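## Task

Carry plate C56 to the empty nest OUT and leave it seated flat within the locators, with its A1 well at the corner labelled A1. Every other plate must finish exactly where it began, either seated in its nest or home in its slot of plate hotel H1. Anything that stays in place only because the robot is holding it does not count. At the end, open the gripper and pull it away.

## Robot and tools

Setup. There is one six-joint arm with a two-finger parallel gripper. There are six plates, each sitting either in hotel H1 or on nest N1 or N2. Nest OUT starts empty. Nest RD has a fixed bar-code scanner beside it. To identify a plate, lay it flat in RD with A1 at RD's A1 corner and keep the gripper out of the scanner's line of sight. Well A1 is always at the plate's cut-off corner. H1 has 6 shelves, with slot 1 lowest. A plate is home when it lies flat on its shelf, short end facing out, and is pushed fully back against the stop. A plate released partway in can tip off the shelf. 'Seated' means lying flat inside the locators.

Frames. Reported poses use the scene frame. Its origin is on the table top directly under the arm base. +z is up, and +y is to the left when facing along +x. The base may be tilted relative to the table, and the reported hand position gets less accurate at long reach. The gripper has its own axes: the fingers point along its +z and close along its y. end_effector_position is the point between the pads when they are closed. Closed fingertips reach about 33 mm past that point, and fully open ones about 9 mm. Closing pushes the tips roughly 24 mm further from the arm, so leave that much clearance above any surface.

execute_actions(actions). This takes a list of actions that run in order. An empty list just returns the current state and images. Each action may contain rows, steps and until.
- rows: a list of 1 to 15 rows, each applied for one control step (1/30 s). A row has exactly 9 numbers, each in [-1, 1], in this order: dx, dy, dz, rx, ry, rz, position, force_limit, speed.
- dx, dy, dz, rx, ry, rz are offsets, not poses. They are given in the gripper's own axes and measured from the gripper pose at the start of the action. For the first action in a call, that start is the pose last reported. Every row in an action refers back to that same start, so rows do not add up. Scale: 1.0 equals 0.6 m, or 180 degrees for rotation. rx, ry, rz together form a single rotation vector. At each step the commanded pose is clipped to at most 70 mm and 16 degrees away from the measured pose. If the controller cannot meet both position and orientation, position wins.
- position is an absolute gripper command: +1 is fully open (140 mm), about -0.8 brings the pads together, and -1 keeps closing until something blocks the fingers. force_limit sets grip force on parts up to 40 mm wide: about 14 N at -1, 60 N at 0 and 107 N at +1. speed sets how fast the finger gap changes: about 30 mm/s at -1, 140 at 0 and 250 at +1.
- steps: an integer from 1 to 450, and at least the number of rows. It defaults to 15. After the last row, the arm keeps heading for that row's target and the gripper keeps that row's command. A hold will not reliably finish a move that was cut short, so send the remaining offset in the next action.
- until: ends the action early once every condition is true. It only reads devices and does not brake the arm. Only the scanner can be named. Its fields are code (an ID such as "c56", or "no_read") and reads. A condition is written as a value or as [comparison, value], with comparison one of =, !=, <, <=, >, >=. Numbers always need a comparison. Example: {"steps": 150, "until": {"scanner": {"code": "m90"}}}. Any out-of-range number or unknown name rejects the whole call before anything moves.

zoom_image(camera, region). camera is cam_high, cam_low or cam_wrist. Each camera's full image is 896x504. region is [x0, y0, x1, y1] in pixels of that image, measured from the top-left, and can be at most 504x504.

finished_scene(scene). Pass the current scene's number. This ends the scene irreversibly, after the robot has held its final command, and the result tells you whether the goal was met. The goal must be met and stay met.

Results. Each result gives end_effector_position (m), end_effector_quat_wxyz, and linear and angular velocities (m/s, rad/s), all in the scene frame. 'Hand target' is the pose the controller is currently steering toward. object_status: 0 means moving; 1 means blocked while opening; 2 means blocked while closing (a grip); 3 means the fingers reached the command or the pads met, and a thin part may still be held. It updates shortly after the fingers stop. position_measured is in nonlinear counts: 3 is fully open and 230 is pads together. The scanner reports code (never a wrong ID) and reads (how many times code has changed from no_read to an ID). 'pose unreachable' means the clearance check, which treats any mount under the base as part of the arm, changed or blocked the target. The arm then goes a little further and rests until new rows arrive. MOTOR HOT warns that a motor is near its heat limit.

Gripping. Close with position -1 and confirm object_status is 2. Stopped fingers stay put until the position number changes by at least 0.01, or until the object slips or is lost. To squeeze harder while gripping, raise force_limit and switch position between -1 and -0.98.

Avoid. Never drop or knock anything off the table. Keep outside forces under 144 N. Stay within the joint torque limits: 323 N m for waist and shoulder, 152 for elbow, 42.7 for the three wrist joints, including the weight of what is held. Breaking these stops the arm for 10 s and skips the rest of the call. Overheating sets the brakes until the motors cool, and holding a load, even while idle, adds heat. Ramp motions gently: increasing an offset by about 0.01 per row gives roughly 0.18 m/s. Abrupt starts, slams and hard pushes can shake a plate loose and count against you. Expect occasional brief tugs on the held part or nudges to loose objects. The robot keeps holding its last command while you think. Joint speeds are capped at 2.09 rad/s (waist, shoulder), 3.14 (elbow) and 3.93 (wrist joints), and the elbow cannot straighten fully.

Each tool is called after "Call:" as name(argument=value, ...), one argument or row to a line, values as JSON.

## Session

Call:
execute_actions(
  actions=[],
)

Scene clock: 0.00 s.
end_effector_position=(+0.4091, -0.5832, +0.1472) position_measured=3 object_status=3 end_effector_quat_wxyz=(+0.050, +0.922, +0.122, +0.363) end_effector_velocity=(+0.000, -0.001, +0.001) end_effector_angular_velocity=(-0.002, -0.001, -0.000)
Joint positions: [-1.342  0.33   2.004  1.021  0.884 -0.732]
Joint velocities: [-0.    -0.001 -0.001  0.001 -0.    -0.   ]
Hand target: +0.409, -0.583, +0.147; +0.050, +0.922, +0.122, +0.363
scanner: code=no_read reads=0

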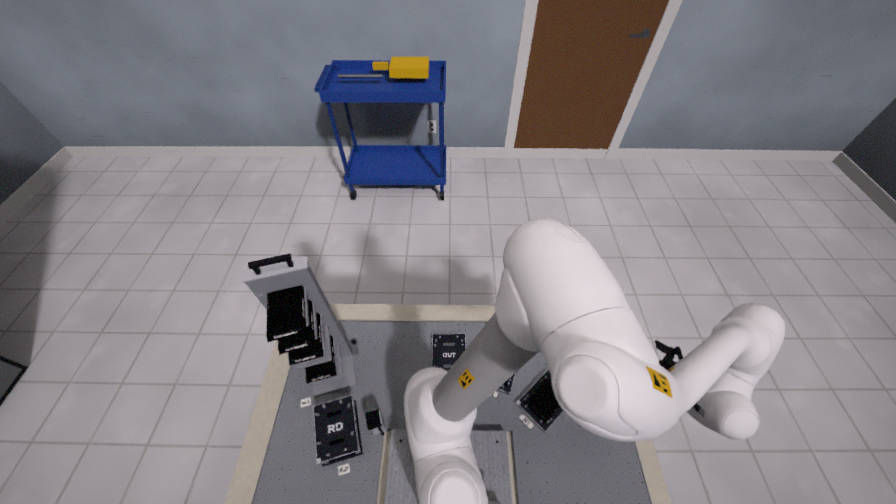

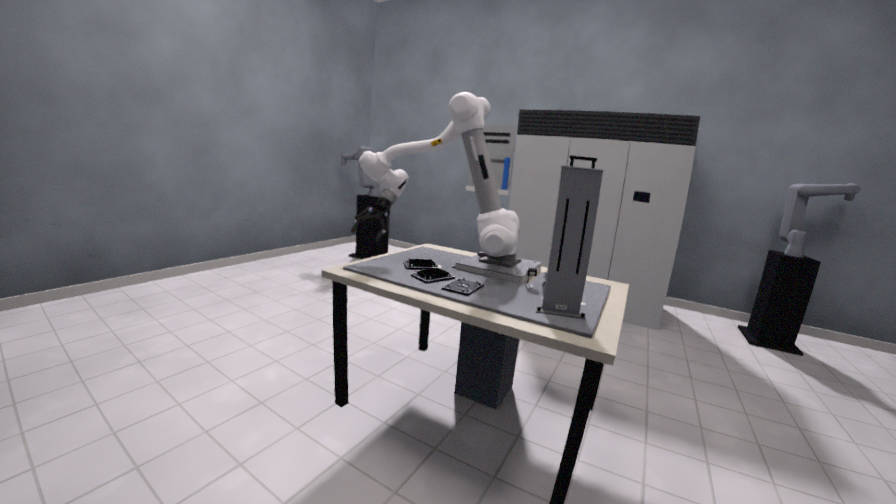

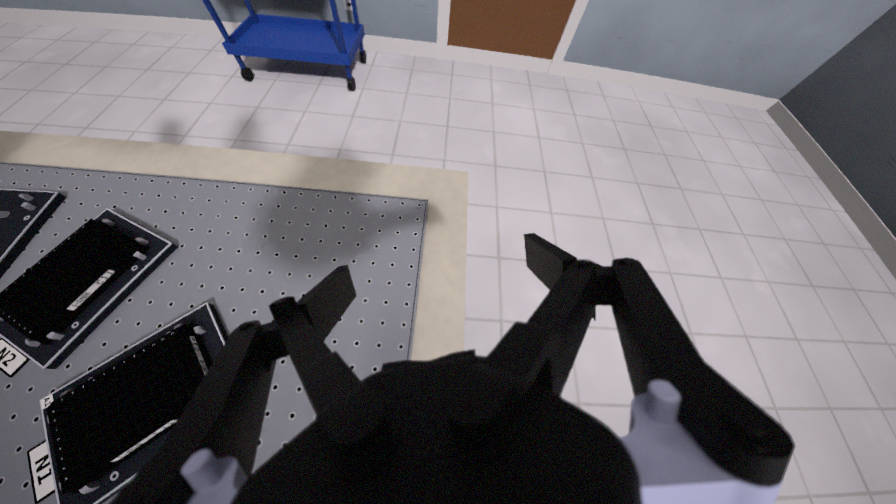

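Call:
zoom_image(
  camera="cam_wrist",
  region=[0, 180, 260, 504],
)

Call:
zoom_image(
  camera="cam_high",
  region=[230, 240, 580, 490],
)

Region (0, 180, 260, 504) of cam_wrist's 896x504 image, scaled by 1.556, with more detail than that image has; it fills the left 404 columns of this view, and the rest is white.

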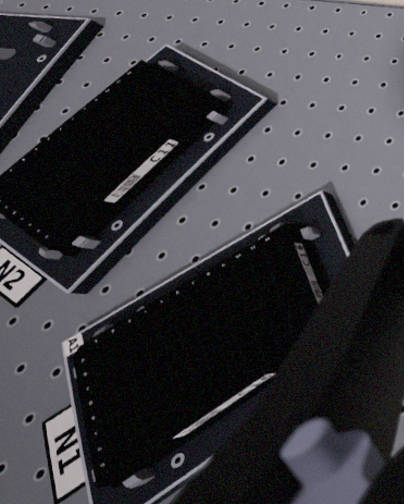

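Region (230, 240, 580, 490) of cam_high's 896x504 image, scaled by 1.440, with more detail than that image has; it fills the top 360 rows of this view, and the rest is white.

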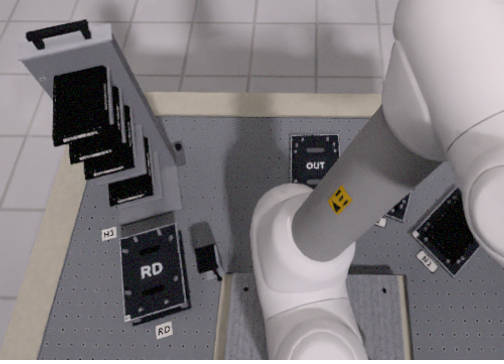

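Call:
zoom_image(
  camera="cam_wrist",
  region=[160, 310, 240, 390],
)

Call:
zoom_image(
  camera="cam_high",
  region=[255, 280, 365, 400],
)

Region (160, 310, 240, 390) of cam_wrist's 896x504 image, scaled by 6.300, with more detail than that image has.

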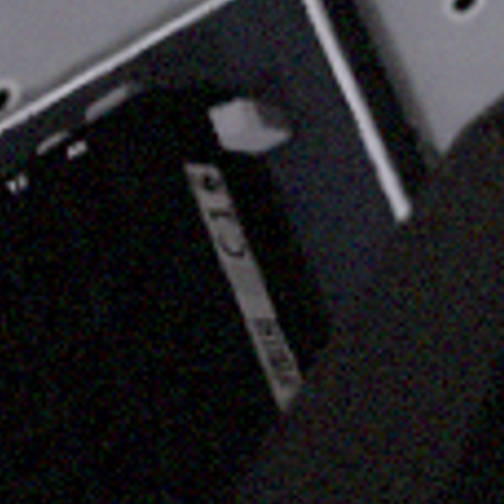

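Region (255, 280, 365, 400) of cam_high's 896x504 image, scaled by 4.200, with more detail than that image has; it fills the left 462 columns of this view, and the rest is white.

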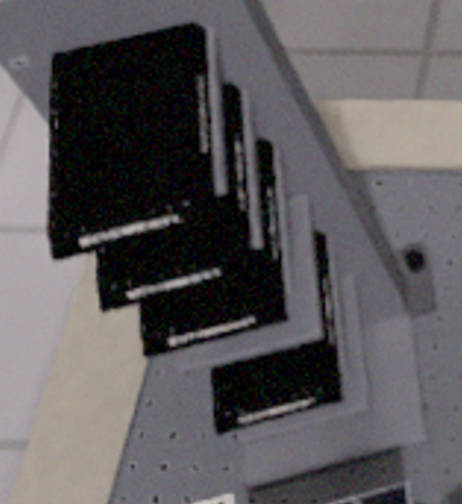

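Call:
execute_actions(
  actions=[
    {"rows":[[0.01,-0.03,-0.007,0.001,-0.004,0.003,0.6,0,0],[0.025,-0.07,-0.016,0.002,-0.01,0.007,0.6,0,0],[0.045,-0.125,-0.03,0.003,-0.019,0.012,0.6,0,0],[0.07,-0.2,-0.046,0.004,-0.03,0.02,0.6,0,0],[0.1,-0.28,-0.065,0.006,-0.042,0.028,0.6,0,0],[0.13,-0.36,-0.085,0.008,-0.055,0.036,0.6,0,0],[0.16,-0.45,-0.105,0.01,-0.068,0.045,0.6,0,0],[0.19,-0.53,-0.125,0.012,-0.08,0.053,0.6,0,0],[0.22,-0.62,-0.145,0.013,-0.093,0.061,0.6,0,0],[0.25,-0.7,-0.165,0.015,-0.106,0.07,0.6,0,0],[0.298,-0.838,-0.196,0.018,-0.1265,0.083,0.6,0,0]],"steps":50},
  ],
)

Scene clock: 17.83 s.
end_effector_position=(+0.3600, -0.0516, +0.2596) position_measured=53 object_status=3 end_effector_quat_wxyz=(+0.000, +0.985, +0.000, +0.175) end_effector_velocity=(+0.000, +0.000, +0.001) end_effector_angular_velocity=(-0.002, +0.002, -0.007)
Joint positions: [-0.34  -0.476  2.366  0.124  0.916  1.188]
Joint velocities: [ 0.008  0.001 -0.002 -0.009  0.     0.019]
Hand target: +0.360, -0.052, +0.260; +0.000, +0.985, +0.000, +0.175
Off the commanded pose: 0.001 m, 0 deg.
scanner: code=no_read reads=0

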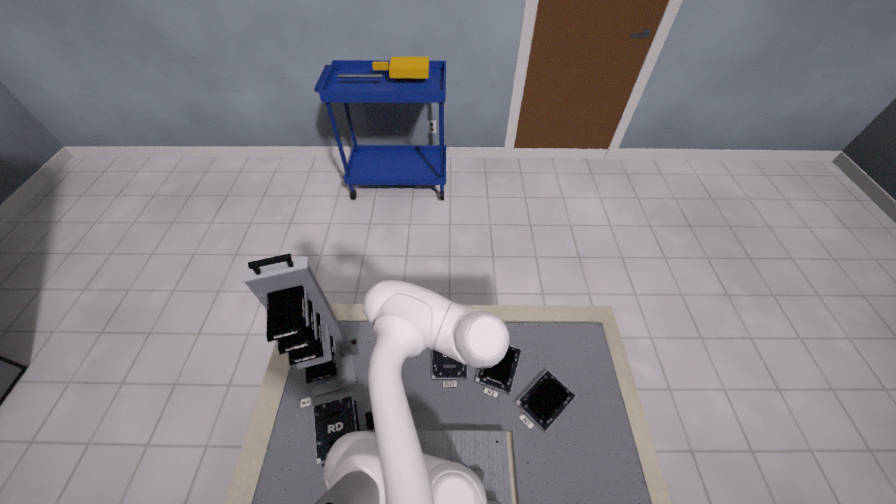

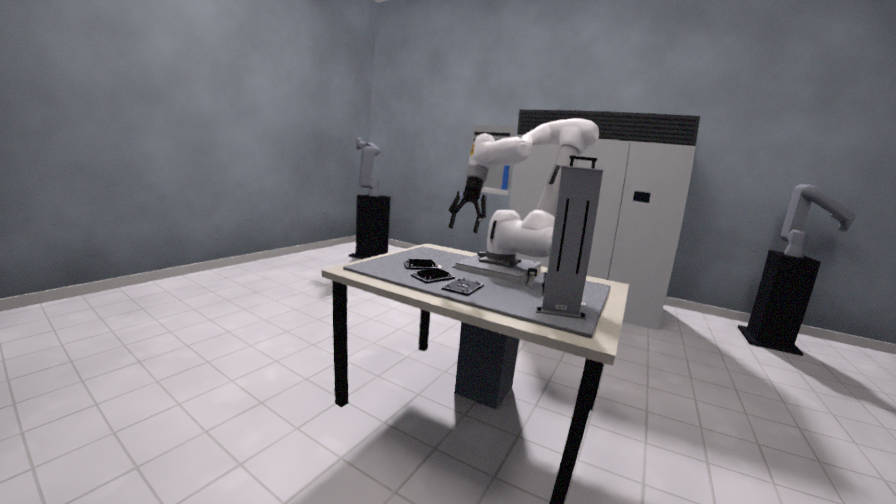

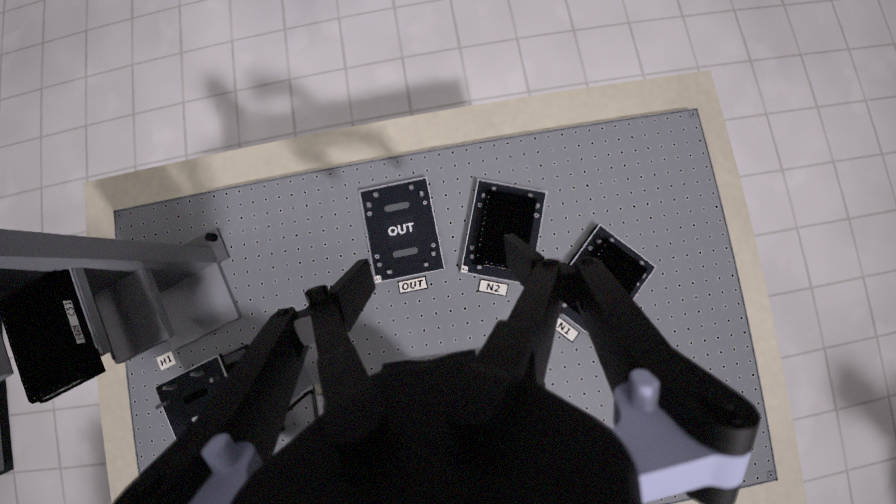

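Call:
zoom_image(
  camera="cam_wrist",
  region=[0, 260, 140, 420],
)

Region (0, 260, 140, 420) of cam_wrist's 896x504 image, scaled by 3.150, with more detail than that image has; it fills the left 441 columns of this view, and the rest is white.

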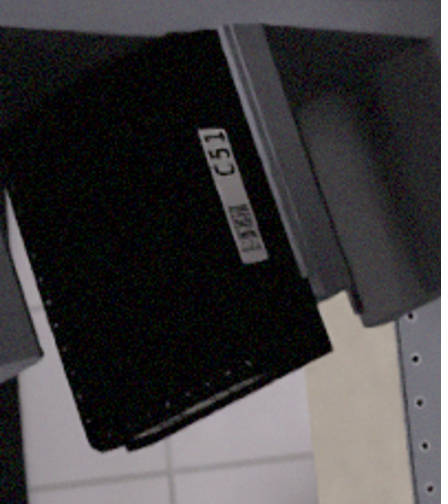

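Call:
execute_actions(
  actions=[
    {"rows":[[-0.015,-0.02,-0.01,0,0,0,0.5,0,0],[-0.04,-0.06,-0.025,0.002,0,-0.004,0.5,0,0],[-0.07,-0.12,-0.045,0.003,0,-0.008,0.5,0,0],[-0.11,-0.19,-0.07,0.005,0,-0.014,0.5,0,0],[-0.15,-0.26,-0.095,0.007,0,-0.02,0.5,0,0],[-0.19,-0.34,-0.12,0.009,0,-0.026,0.5,0,0],[-0.22,-0.42,-0.14,0.011,0,-0.032,0.5,0,0],[-0.25,-0.5,-0.16,0.013,0,-0.037,0.5,0,0],[-0.259,-0.6,-0.165,0.015,0,-0.042,0.5,0,0]],"steps":45},
    {"rows":[[0.004,0,-0.01,0,0.02,0,0.5,0,0],[0.008,0,-0.021,0,0.04,0,0.5,0,0],[0.012,0,-0.031,0,0.06,0,0.5,0,0],[0.015,0,-0.042,0,0.08,0,0.5,0,0],[0.019,0,-0.052,0,0.1,0,0.5,0,0],[0.023,0,-0.063,0,0.122,0,0.5,0,0],[0.027,0,-0.073,0,0.143,0,0.5,0,0],[0.03,0,-0.084,0,0.163,0,0.5,0,0],[0.034,0,-0.094,0,0.183,0,0.5,0,0],[0.038,0,-0.105,0,0.204,0,0.5,0,0],[0.042,0,-0.115,0,0.224,0,0.5,0,0],[0.046,0,-0.126,0,0.244,0,0.5,0,0],[0.049,0,-0.136,0,0.265,0,0.5,0,0],[0.053,0,-0.147,0,0.285,0,0.5,0,0],[0.057,0,-0.157,0,0.3056,0,0.5,0,0]],"steps":40},
  ],
)

Scene clock: 29.47 s.
end_effector_position=(+0.1805, +0.3086, +0.3998) position_measured=66 object_status=3 end_effector_quat_wxyz=(-0.043, +0.790, +0.056, +0.609) end_effector_velocity=(+0.000, +0.000, +0.000) end_effector_angular_velocity=(+0.001, -0.000, +0.000)
Joint positions: [ 1.914 -0.265  2.432 -1.233  1.605  3.76 ]
Joint velocities: [ 0.    -0.    -0.    -0.001  0.     0.001]
Hand target: +0.180, +0.309, +0.400; -0.043, +0.790, +0.056, +0.609
Off the commanded pose: 0.000 m, 0 deg.
scanner: code=no_read reads=0

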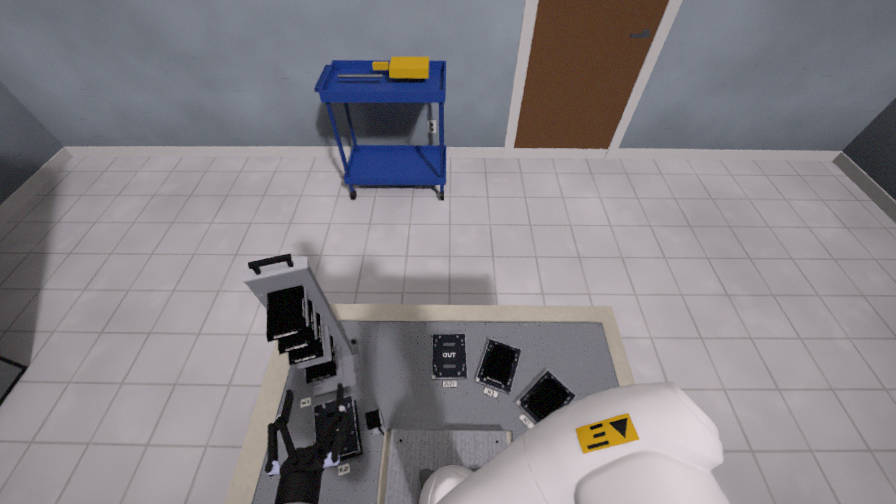

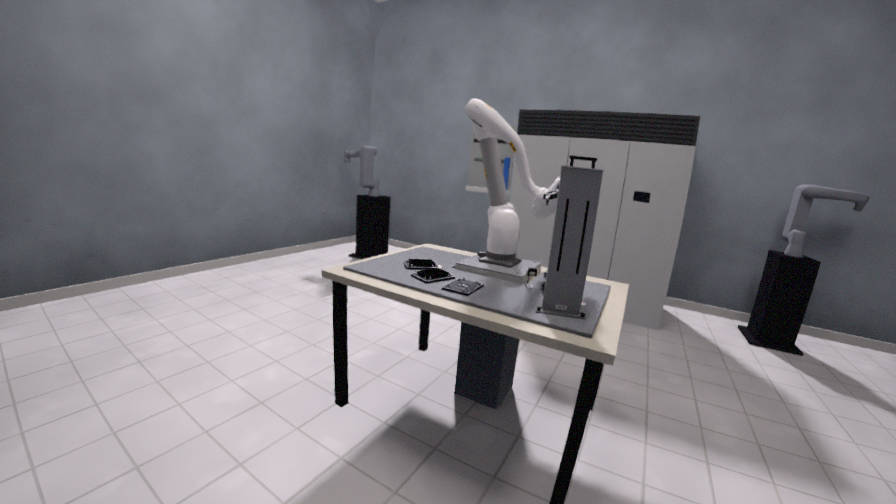

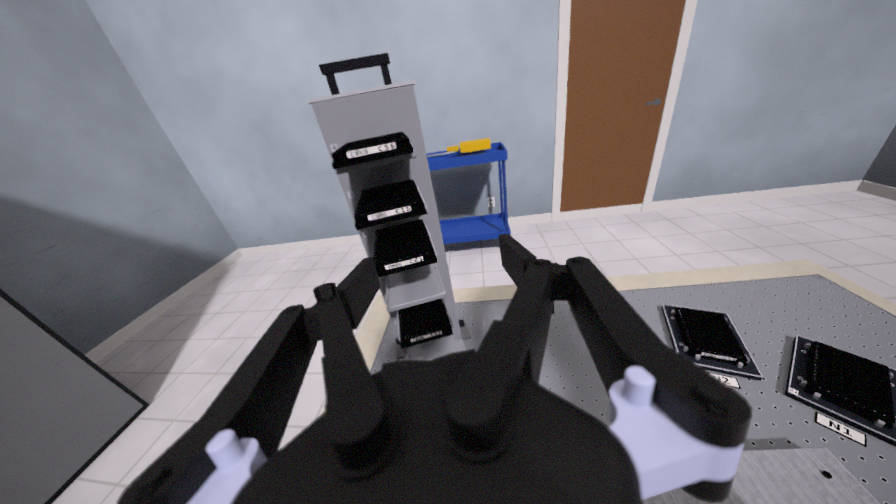

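Call:
zoom_image(
  camera="cam_wrist",
  region=[300, 110, 460, 290],
)

Region (300, 110, 460, 290) of cam_wrist's 896x504 image, scaled by 2.800, with more detail than that image has.

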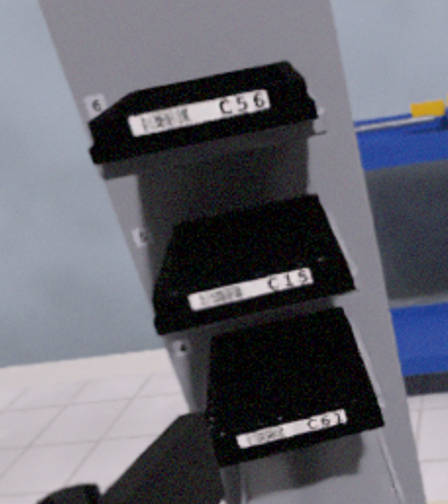

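Call:
execute_actions(
  actions=[
    {"rows":[[0.02,0,-0.005,0,-0.02,0,0.5,0,0],[0.04,0,-0.01,0,-0.04,0,0.5,0,0],[0.058,0,-0.016,0,-0.06,0,0.5,0,0],[0.077,0,-0.021,0,-0.08,0,0.5,0,0],[0.097,0,-0.026,0,-0.1,0,0.5,0,0],[0.116,0,-0.031,0,-0.122,0,0.5,0,0],[0.135,0,-0.036,0,-0.143,0,0.5,0,0],[0.155,0,-0.042,0,-0.163,0,0.5,0,0],[0.174,0,-0.047,0,-0.183,0,0.5,0,0],[0.193,0,-0.052,0,-0.204,0,0.5,0,0],[0.213,0,-0.057,0,-0.224,0,0.5,0,0],[0.232,0,-0.062,0,-0.244,0,0.5,0,0],[0.251,0,-0.068,0,-0.265,0,0.5,0,0],[0.27,0,-0.073,0,-0.285,0,0.5,0,0],[0.29,0,-0.078,0,-0.3056,0,0.5,0,0]],"steps":36},
    {"rows":[[0.015,-0.005,0.005,0,0,0,0.5,0,0],[0.04,-0.013,0.015,0,0,0,0.5,0,0],[0.07,-0.022,0.025,0,0,0,0.5,0,0],[0.1,-0.032,0.036,0,0,0,0.5,0,0],[0.13,-0.041,0.047,0,0,0,0.5,0,0],[0.16,-0.051,0.058,0,0,0,0.5,0,0],[0.19,-0.06,0.069,0,0,0,0.5,0,0],[0.215,-0.068,0.078,0,0,0,0.5,0,0],[0.235,-0.075,0.0855,0,0,0,0.5,0,0]],"steps":28},
  ],
)

Scene clock: 44.60 s.
end_effector_position=(+0.3220, +0.3738, +0.5802) position_measured=66 object_status=3 end_effector_quat_wxyz=(-0.012, +0.982, +0.069, +0.175) end_effector_velocity=(-0.001, -0.001, +0.001) end_effector_angular_velocity=(+0.002, -0.002, +0.001)
Joint positions: [ 0.958 -0.214  1.631 -0.268  1.494  2.394]
Joint velocities: [ 0.001 -0.002 -0.    -0.     0.    -0.   ]
Hand target: +0.322, +0.374, +0.580; -0.012, +0.982, +0.069, +0.175
Off the commanded pose: 0.000 m, 0 deg.
scanner: code=no_read reads=0

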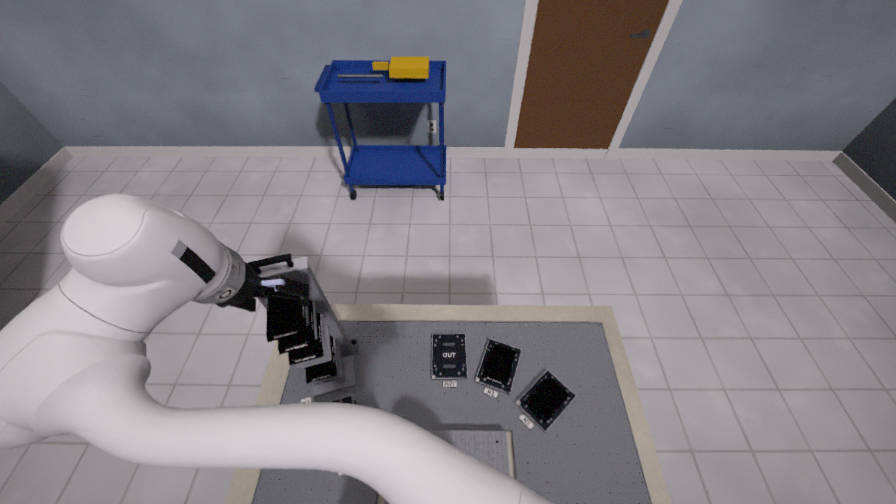

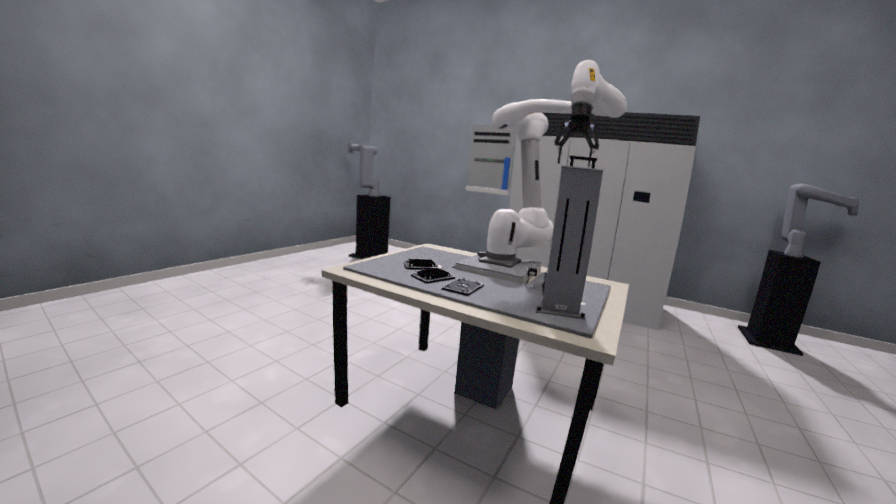

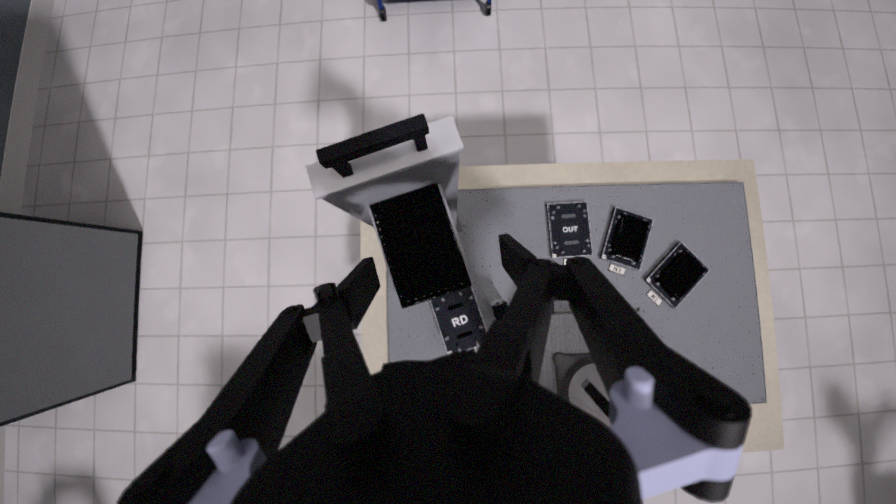

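Call:
zoom_image(
  camera="cam_wrist",
  region=[320, 150, 570, 380],
)

Region (320, 150, 570, 380) of cam_wrist's 896x504 image, scaled by 2.016, with more detail than that image has; it fills the top 464 rows of this view, and the rest is white.

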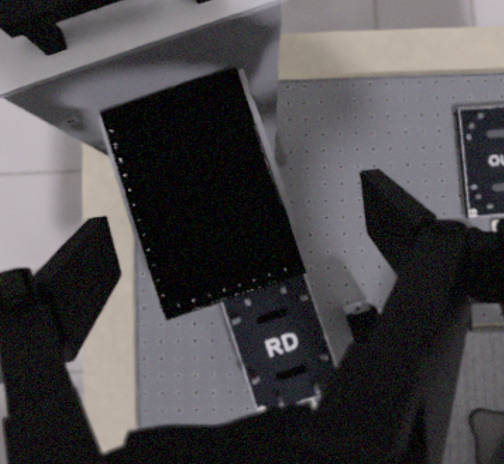

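Call:
execute_actions(
  actions=[
    {"rows":[[0.002,-0.004,0.01,0.002,0,-0.005,0.5,0,0],[0.004,-0.008,0.021,0.0036,0,-0.01,0.5,0,0],[0.006,-0.012,0.032,0.0054,0,-0.015,0.5,0,0],[0.008,-0.016,0.043,0.007,0,-0.02,0.5,0,0],[0.01,-0.02,0.054,0.009,0,-0.0245,0.5,0,0],[0.0125,-0.024,0.064,0.0107,0,-0.029,0.5,0,0],[0.0146,-0.028,0.075,0.0125,0,-0.034,0.5,0,0],[0.0167,-0.0317,0.0859,0.0143,0,-0.0392,0.5,0,0]],"steps":22},
  ],
)

Call:
zoom_image(
  camera="cam_wrist",
  region=[320, 150, 570, 380],
)

Scene clock: 53.10 s.
end_effector_position=(+0.3462, +0.3964, +0.5352) position_measured=66 object_status=3 end_effector_quat_wxyz=(-0.023, +0.975, +0.133, +0.174) end_effector_velocity=(+0.000, -0.001, +0.001) end_effector_angular_velocity=(+0.001, -0.001, -0.001)
Joint positions: [ 0.916 -0.189  1.693 -0.228  1.37   2.247]
Joint velocities: [-0.001 -0.002  0.    -0.    -0.    -0.   ]
Hand target: +0.346, +0.396, +0.535; -0.023, +0.975, +0.133, +0.174
Off the commanded pose: 0.000 m, 0 deg.
scanner: code=no_read reads=0

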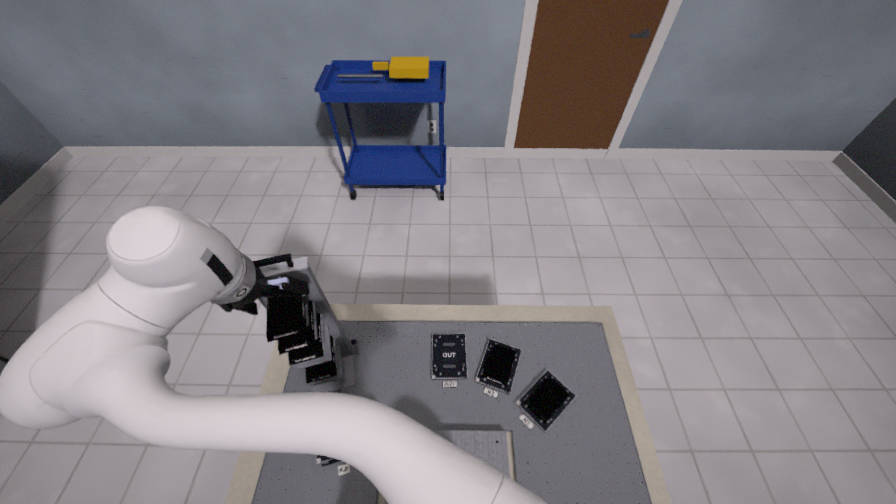

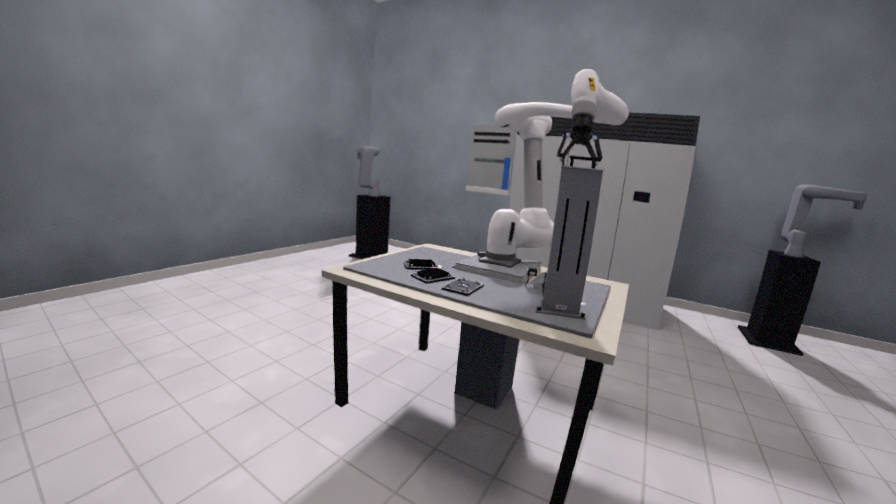

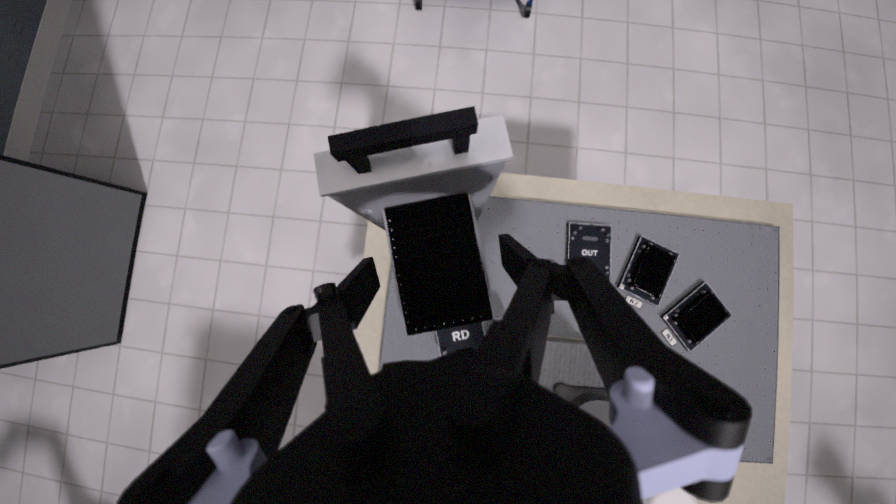

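Region (320, 150, 570, 380) of cam_wrist's 896x504 image, scaled by 2.016, with more detail than that image has; it fills the top 464 rows of this view, and the rest is white.

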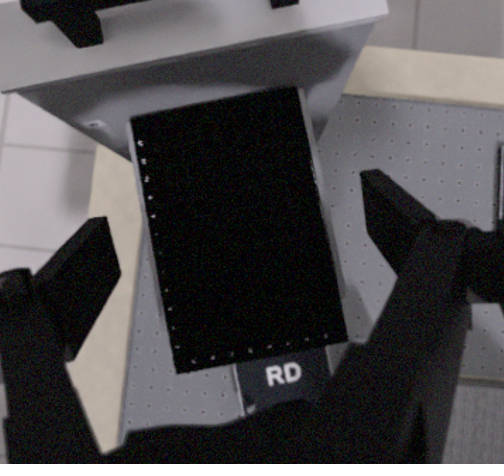

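Call:
execute_actions(
  actions=[
    {"rows":[[-0.003,0,0.008,0,0,0,0.5,0,0],[-0.006,0,0.016,0,0,0,0.5,0,0],[-0.009,0,0.024,0,0,0,0.5,0,0],[-0.012,0,0.032,0,0,0,0.5,0,0],[-0.0143,0,0.039,0,0,0,0.5,0,0]],"steps":16},
  ],
)

Call:
zoom_image(
  camera="cam_wrist",
  region=[320, 150, 570, 380],
)

Call:
zoom_image(
  camera="cam_high",
  region=[230, 250, 350, 360],
)

Scene clock: 57.30 s.
end_effector_position=(+0.3462, +0.3963, +0.5103) position_measured=66 object_status=3 end_effector_quat_wxyz=(-0.023, +0.975, +0.133, +0.174) end_effector_velocity=(-0.000, +0.000, +0.001) end_effector_angular_velocity=(+0.001, +0.000, +0.001)
Joint positions: [ 0.916 -0.191  1.739 -0.23   1.327  2.257]
Joint velocities: [ 0.    -0.    -0.001  0.001  0.    -0.001]
Hand target: +0.346, +0.396, +0.510; -0.023, +0.975, +0.133, +0.174
Off the commanded pose: 0.000 m, 0 deg.
scanner: code=no_read reads=0

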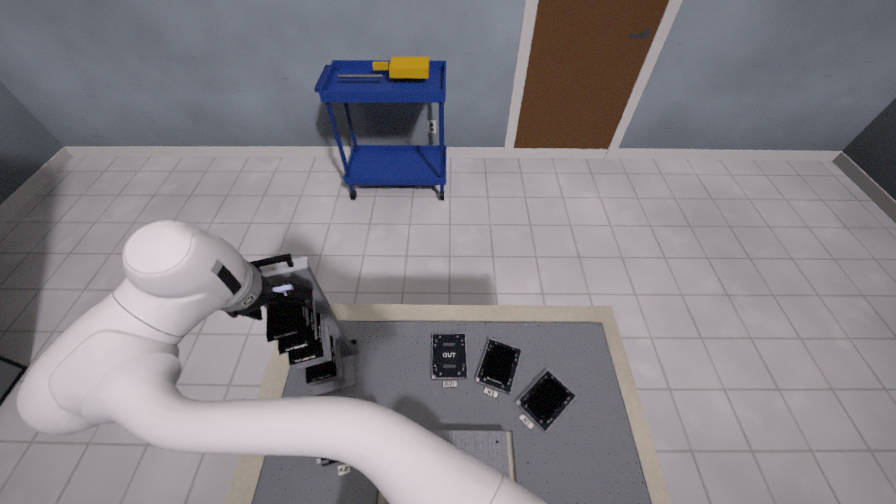

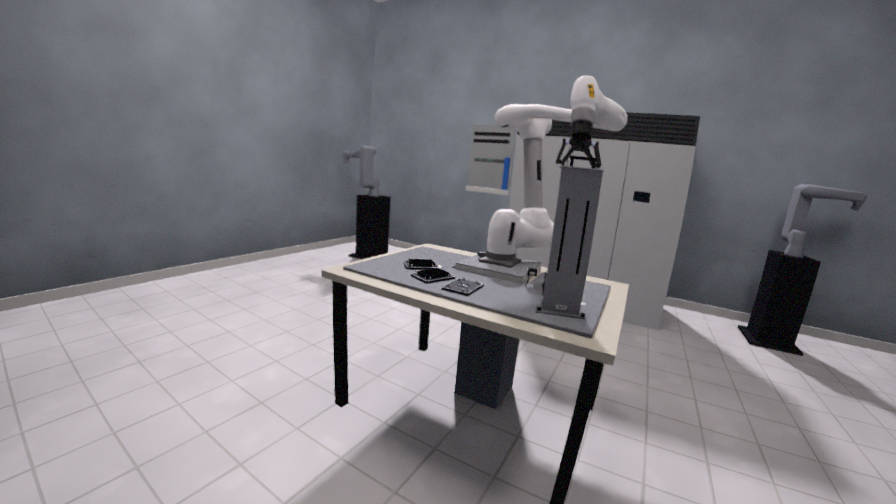

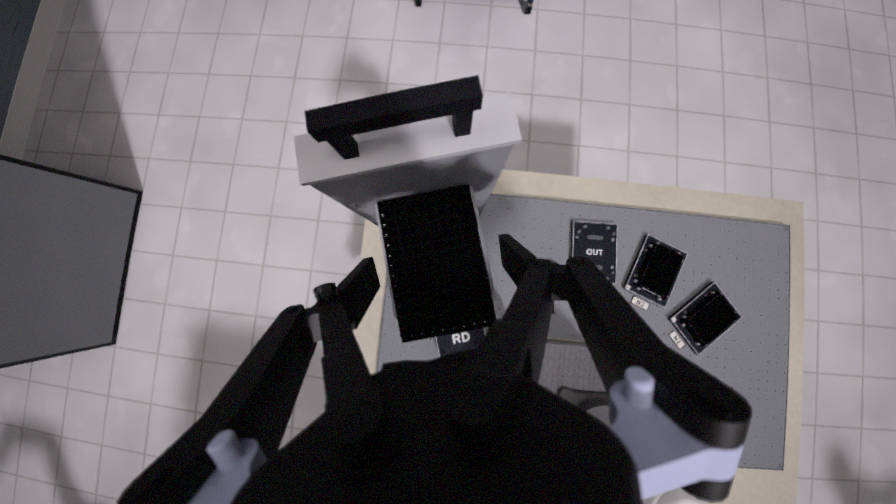

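Region (320, 150, 570, 380) of cam_wrist's 896x504 image, scaled by 2.016, with more detail than that image has; it fills the top 464 rows of this view, and the rest is white.

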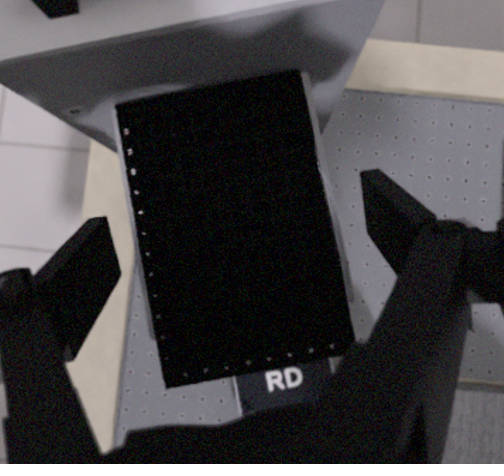

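Region (230, 250, 350, 360) of cam_high's 896x504 image, scaled by 4.200, with more detail than that image has; it fills the top 462 rows of this view, and the rest is white.

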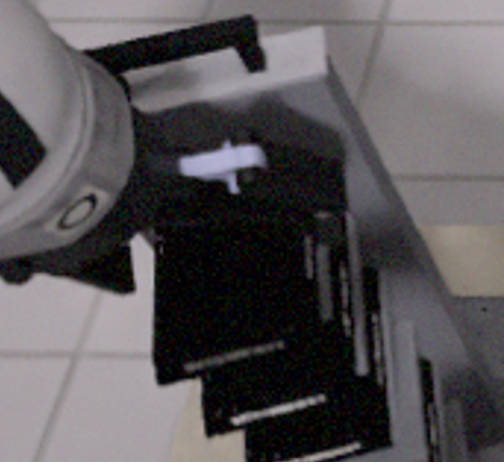

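Call:
execute_actions(
  actions=[
    {"rows":[[-0.002,-0.002,0.0055,0,0,0,0.4,0,0],[-0.004,-0.0035,0.011,0,0,0,0.4,0,0]],"steps":10},
    {"rows":[[0,0,0,0,0,0,-1,0.2,-0.6]],"steps":18},
  ],
)

Call:
zoom_image(
  camera="cam_wrist",
  region=[320, 150, 570, 380],
)

Scene clock: 60.87 s.
end_effector_position=(+0.3457, +0.3984, +0.5033) position_measured=112 object_status=2 end_effector_quat_wxyz=(-0.023, +0.975, +0.133, +0.174) end_effector_velocity=(-0.001, +0.000, -0.000) end_effector_angular_velocity=(+0.001, +0.001, +0.000)
Joint positions: [ 0.919 -0.189  1.75  -0.232  1.315  2.263]
Joint velocities: [ 0.001 -0.     0.     0.001  0.     0.   ]
Hand target: +0.346, +0.398, +0.503; -0.023, +0.975, +0.133, +0.174
Off the commanded pose: 0.000 m, 0 deg.
scanner: code=no_read reads=0

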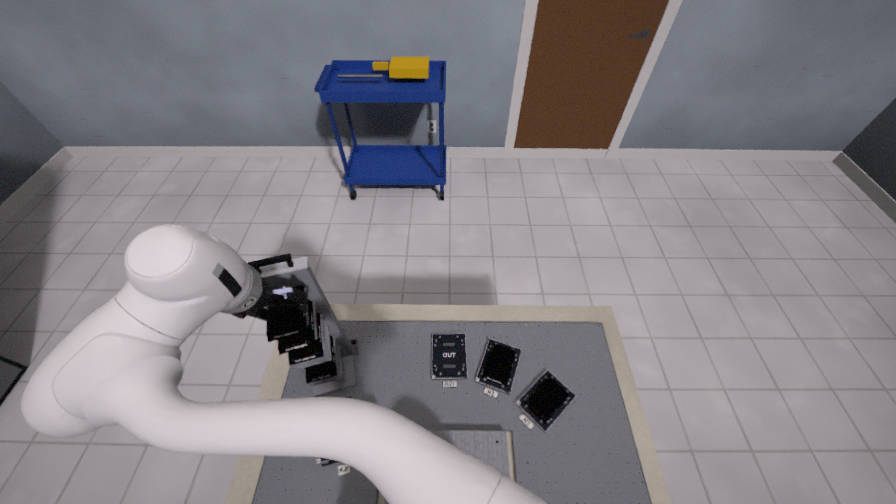

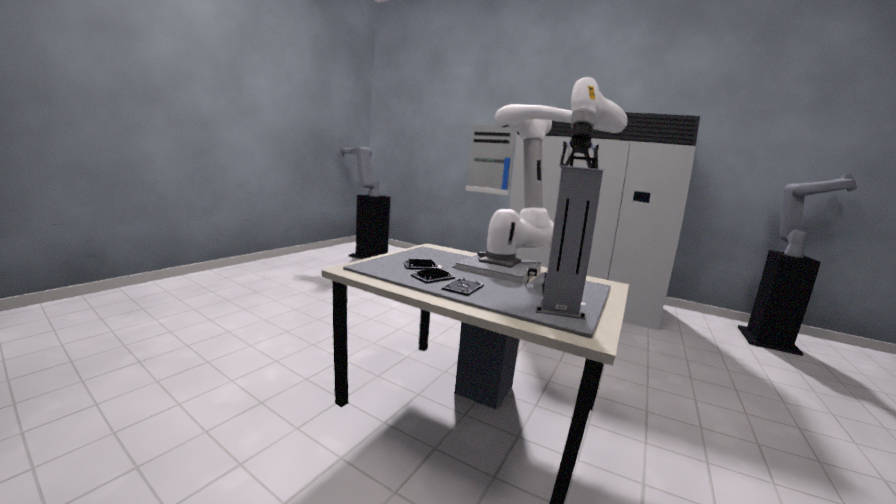

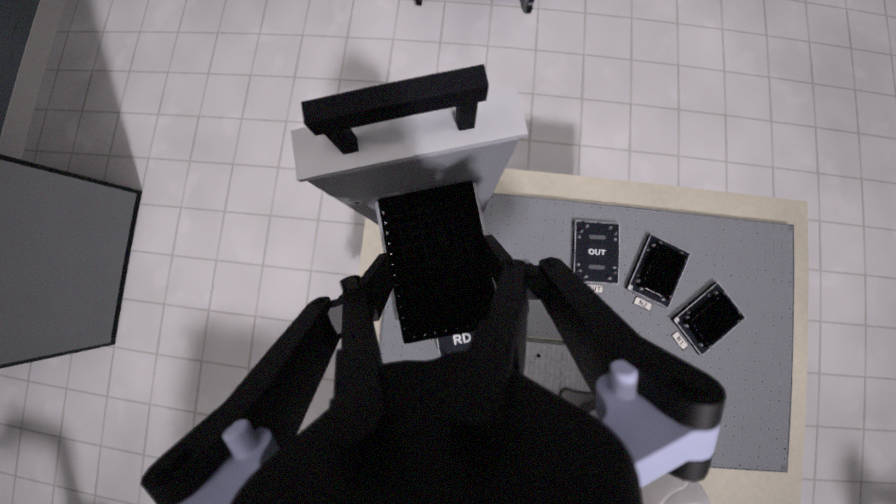

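Region (320, 150, 570, 380) of cam_wrist's 896x504 image, scaled by 2.016, with more detail than that image has; it fills the top 464 rows of this view, and the rest is white.

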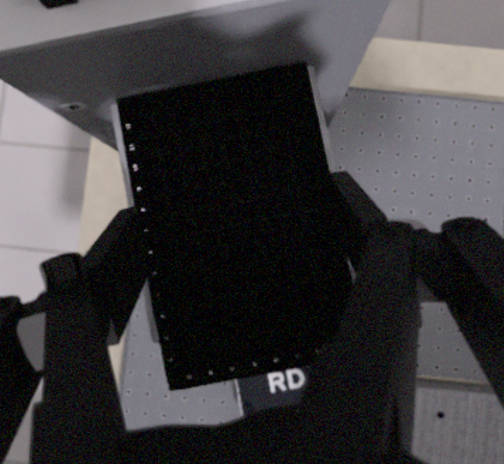

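Call:
execute_actions(
  actions=[
    {"rows":[[0,0,0,0,0,0,0.35,0.2,0]],"steps":6},
    {"rows":[[-0.002,0.002,0.0055,0,0,0,0.35,0,0]],"steps":8},
    {"rows":[[0,0,0,0,0,0,-1,0.2,-0.6]],"steps":15},
  ],
)

Call:
zoom_image(
  camera="cam_wrist",
  region=[320, 150, 570, 380],
)

Scene clock: 64.40 s.
end_effector_position=(+0.3461, +0.3975, +0.4999) position_measured=110 object_status=0 end_effector_quat_wxyz=(-0.023, +0.975, +0.133, +0.174) end_effector_velocity=(+0.000, -0.001, -0.000) end_effector_angular_velocity=(-0.004, +0.000, -0.000)
Joint positions: [ 0.917 -0.19   1.758 -0.231  1.308  2.262]
Joint velocities: [-0.     0.001 -0.001 -0.002  0.003 -0.001]
Hand target: +0.346, +0.397, +0.500; -0.023, +0.975, +0.134, +0.174
Off the commanded pose: 0.000 m, 0 deg.
scanner: code=no_read reads=0

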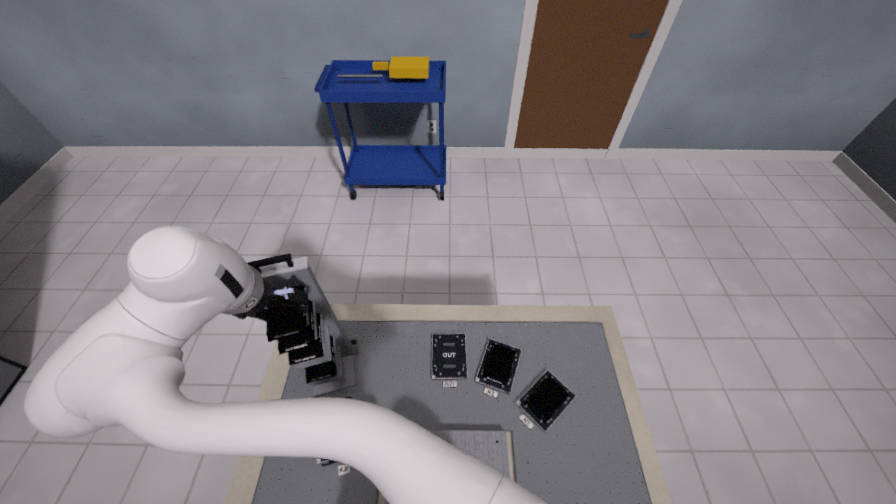

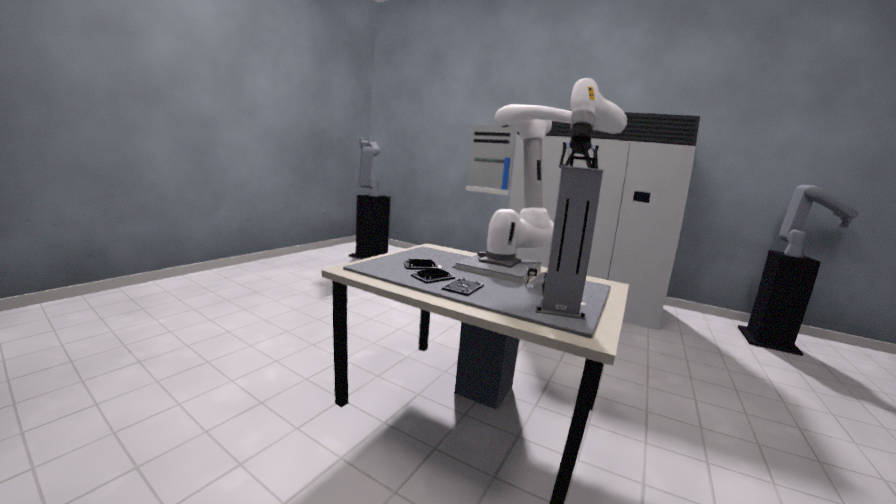

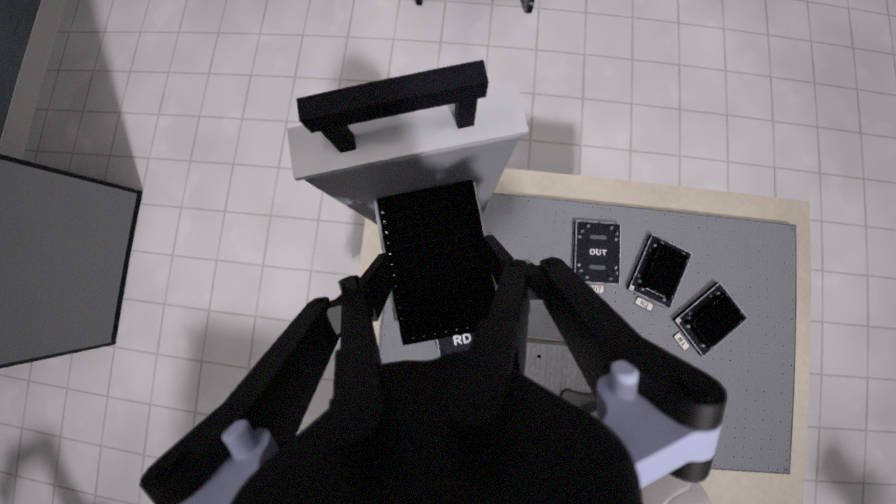

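Region (320, 150, 570, 380) of cam_wrist's 896x504 image, scaled by 2.016, with more detail than that image has; it fills the top 464 rows of this view, and the rest is white.

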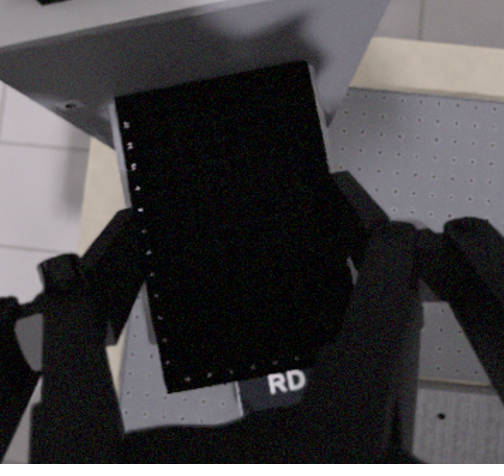

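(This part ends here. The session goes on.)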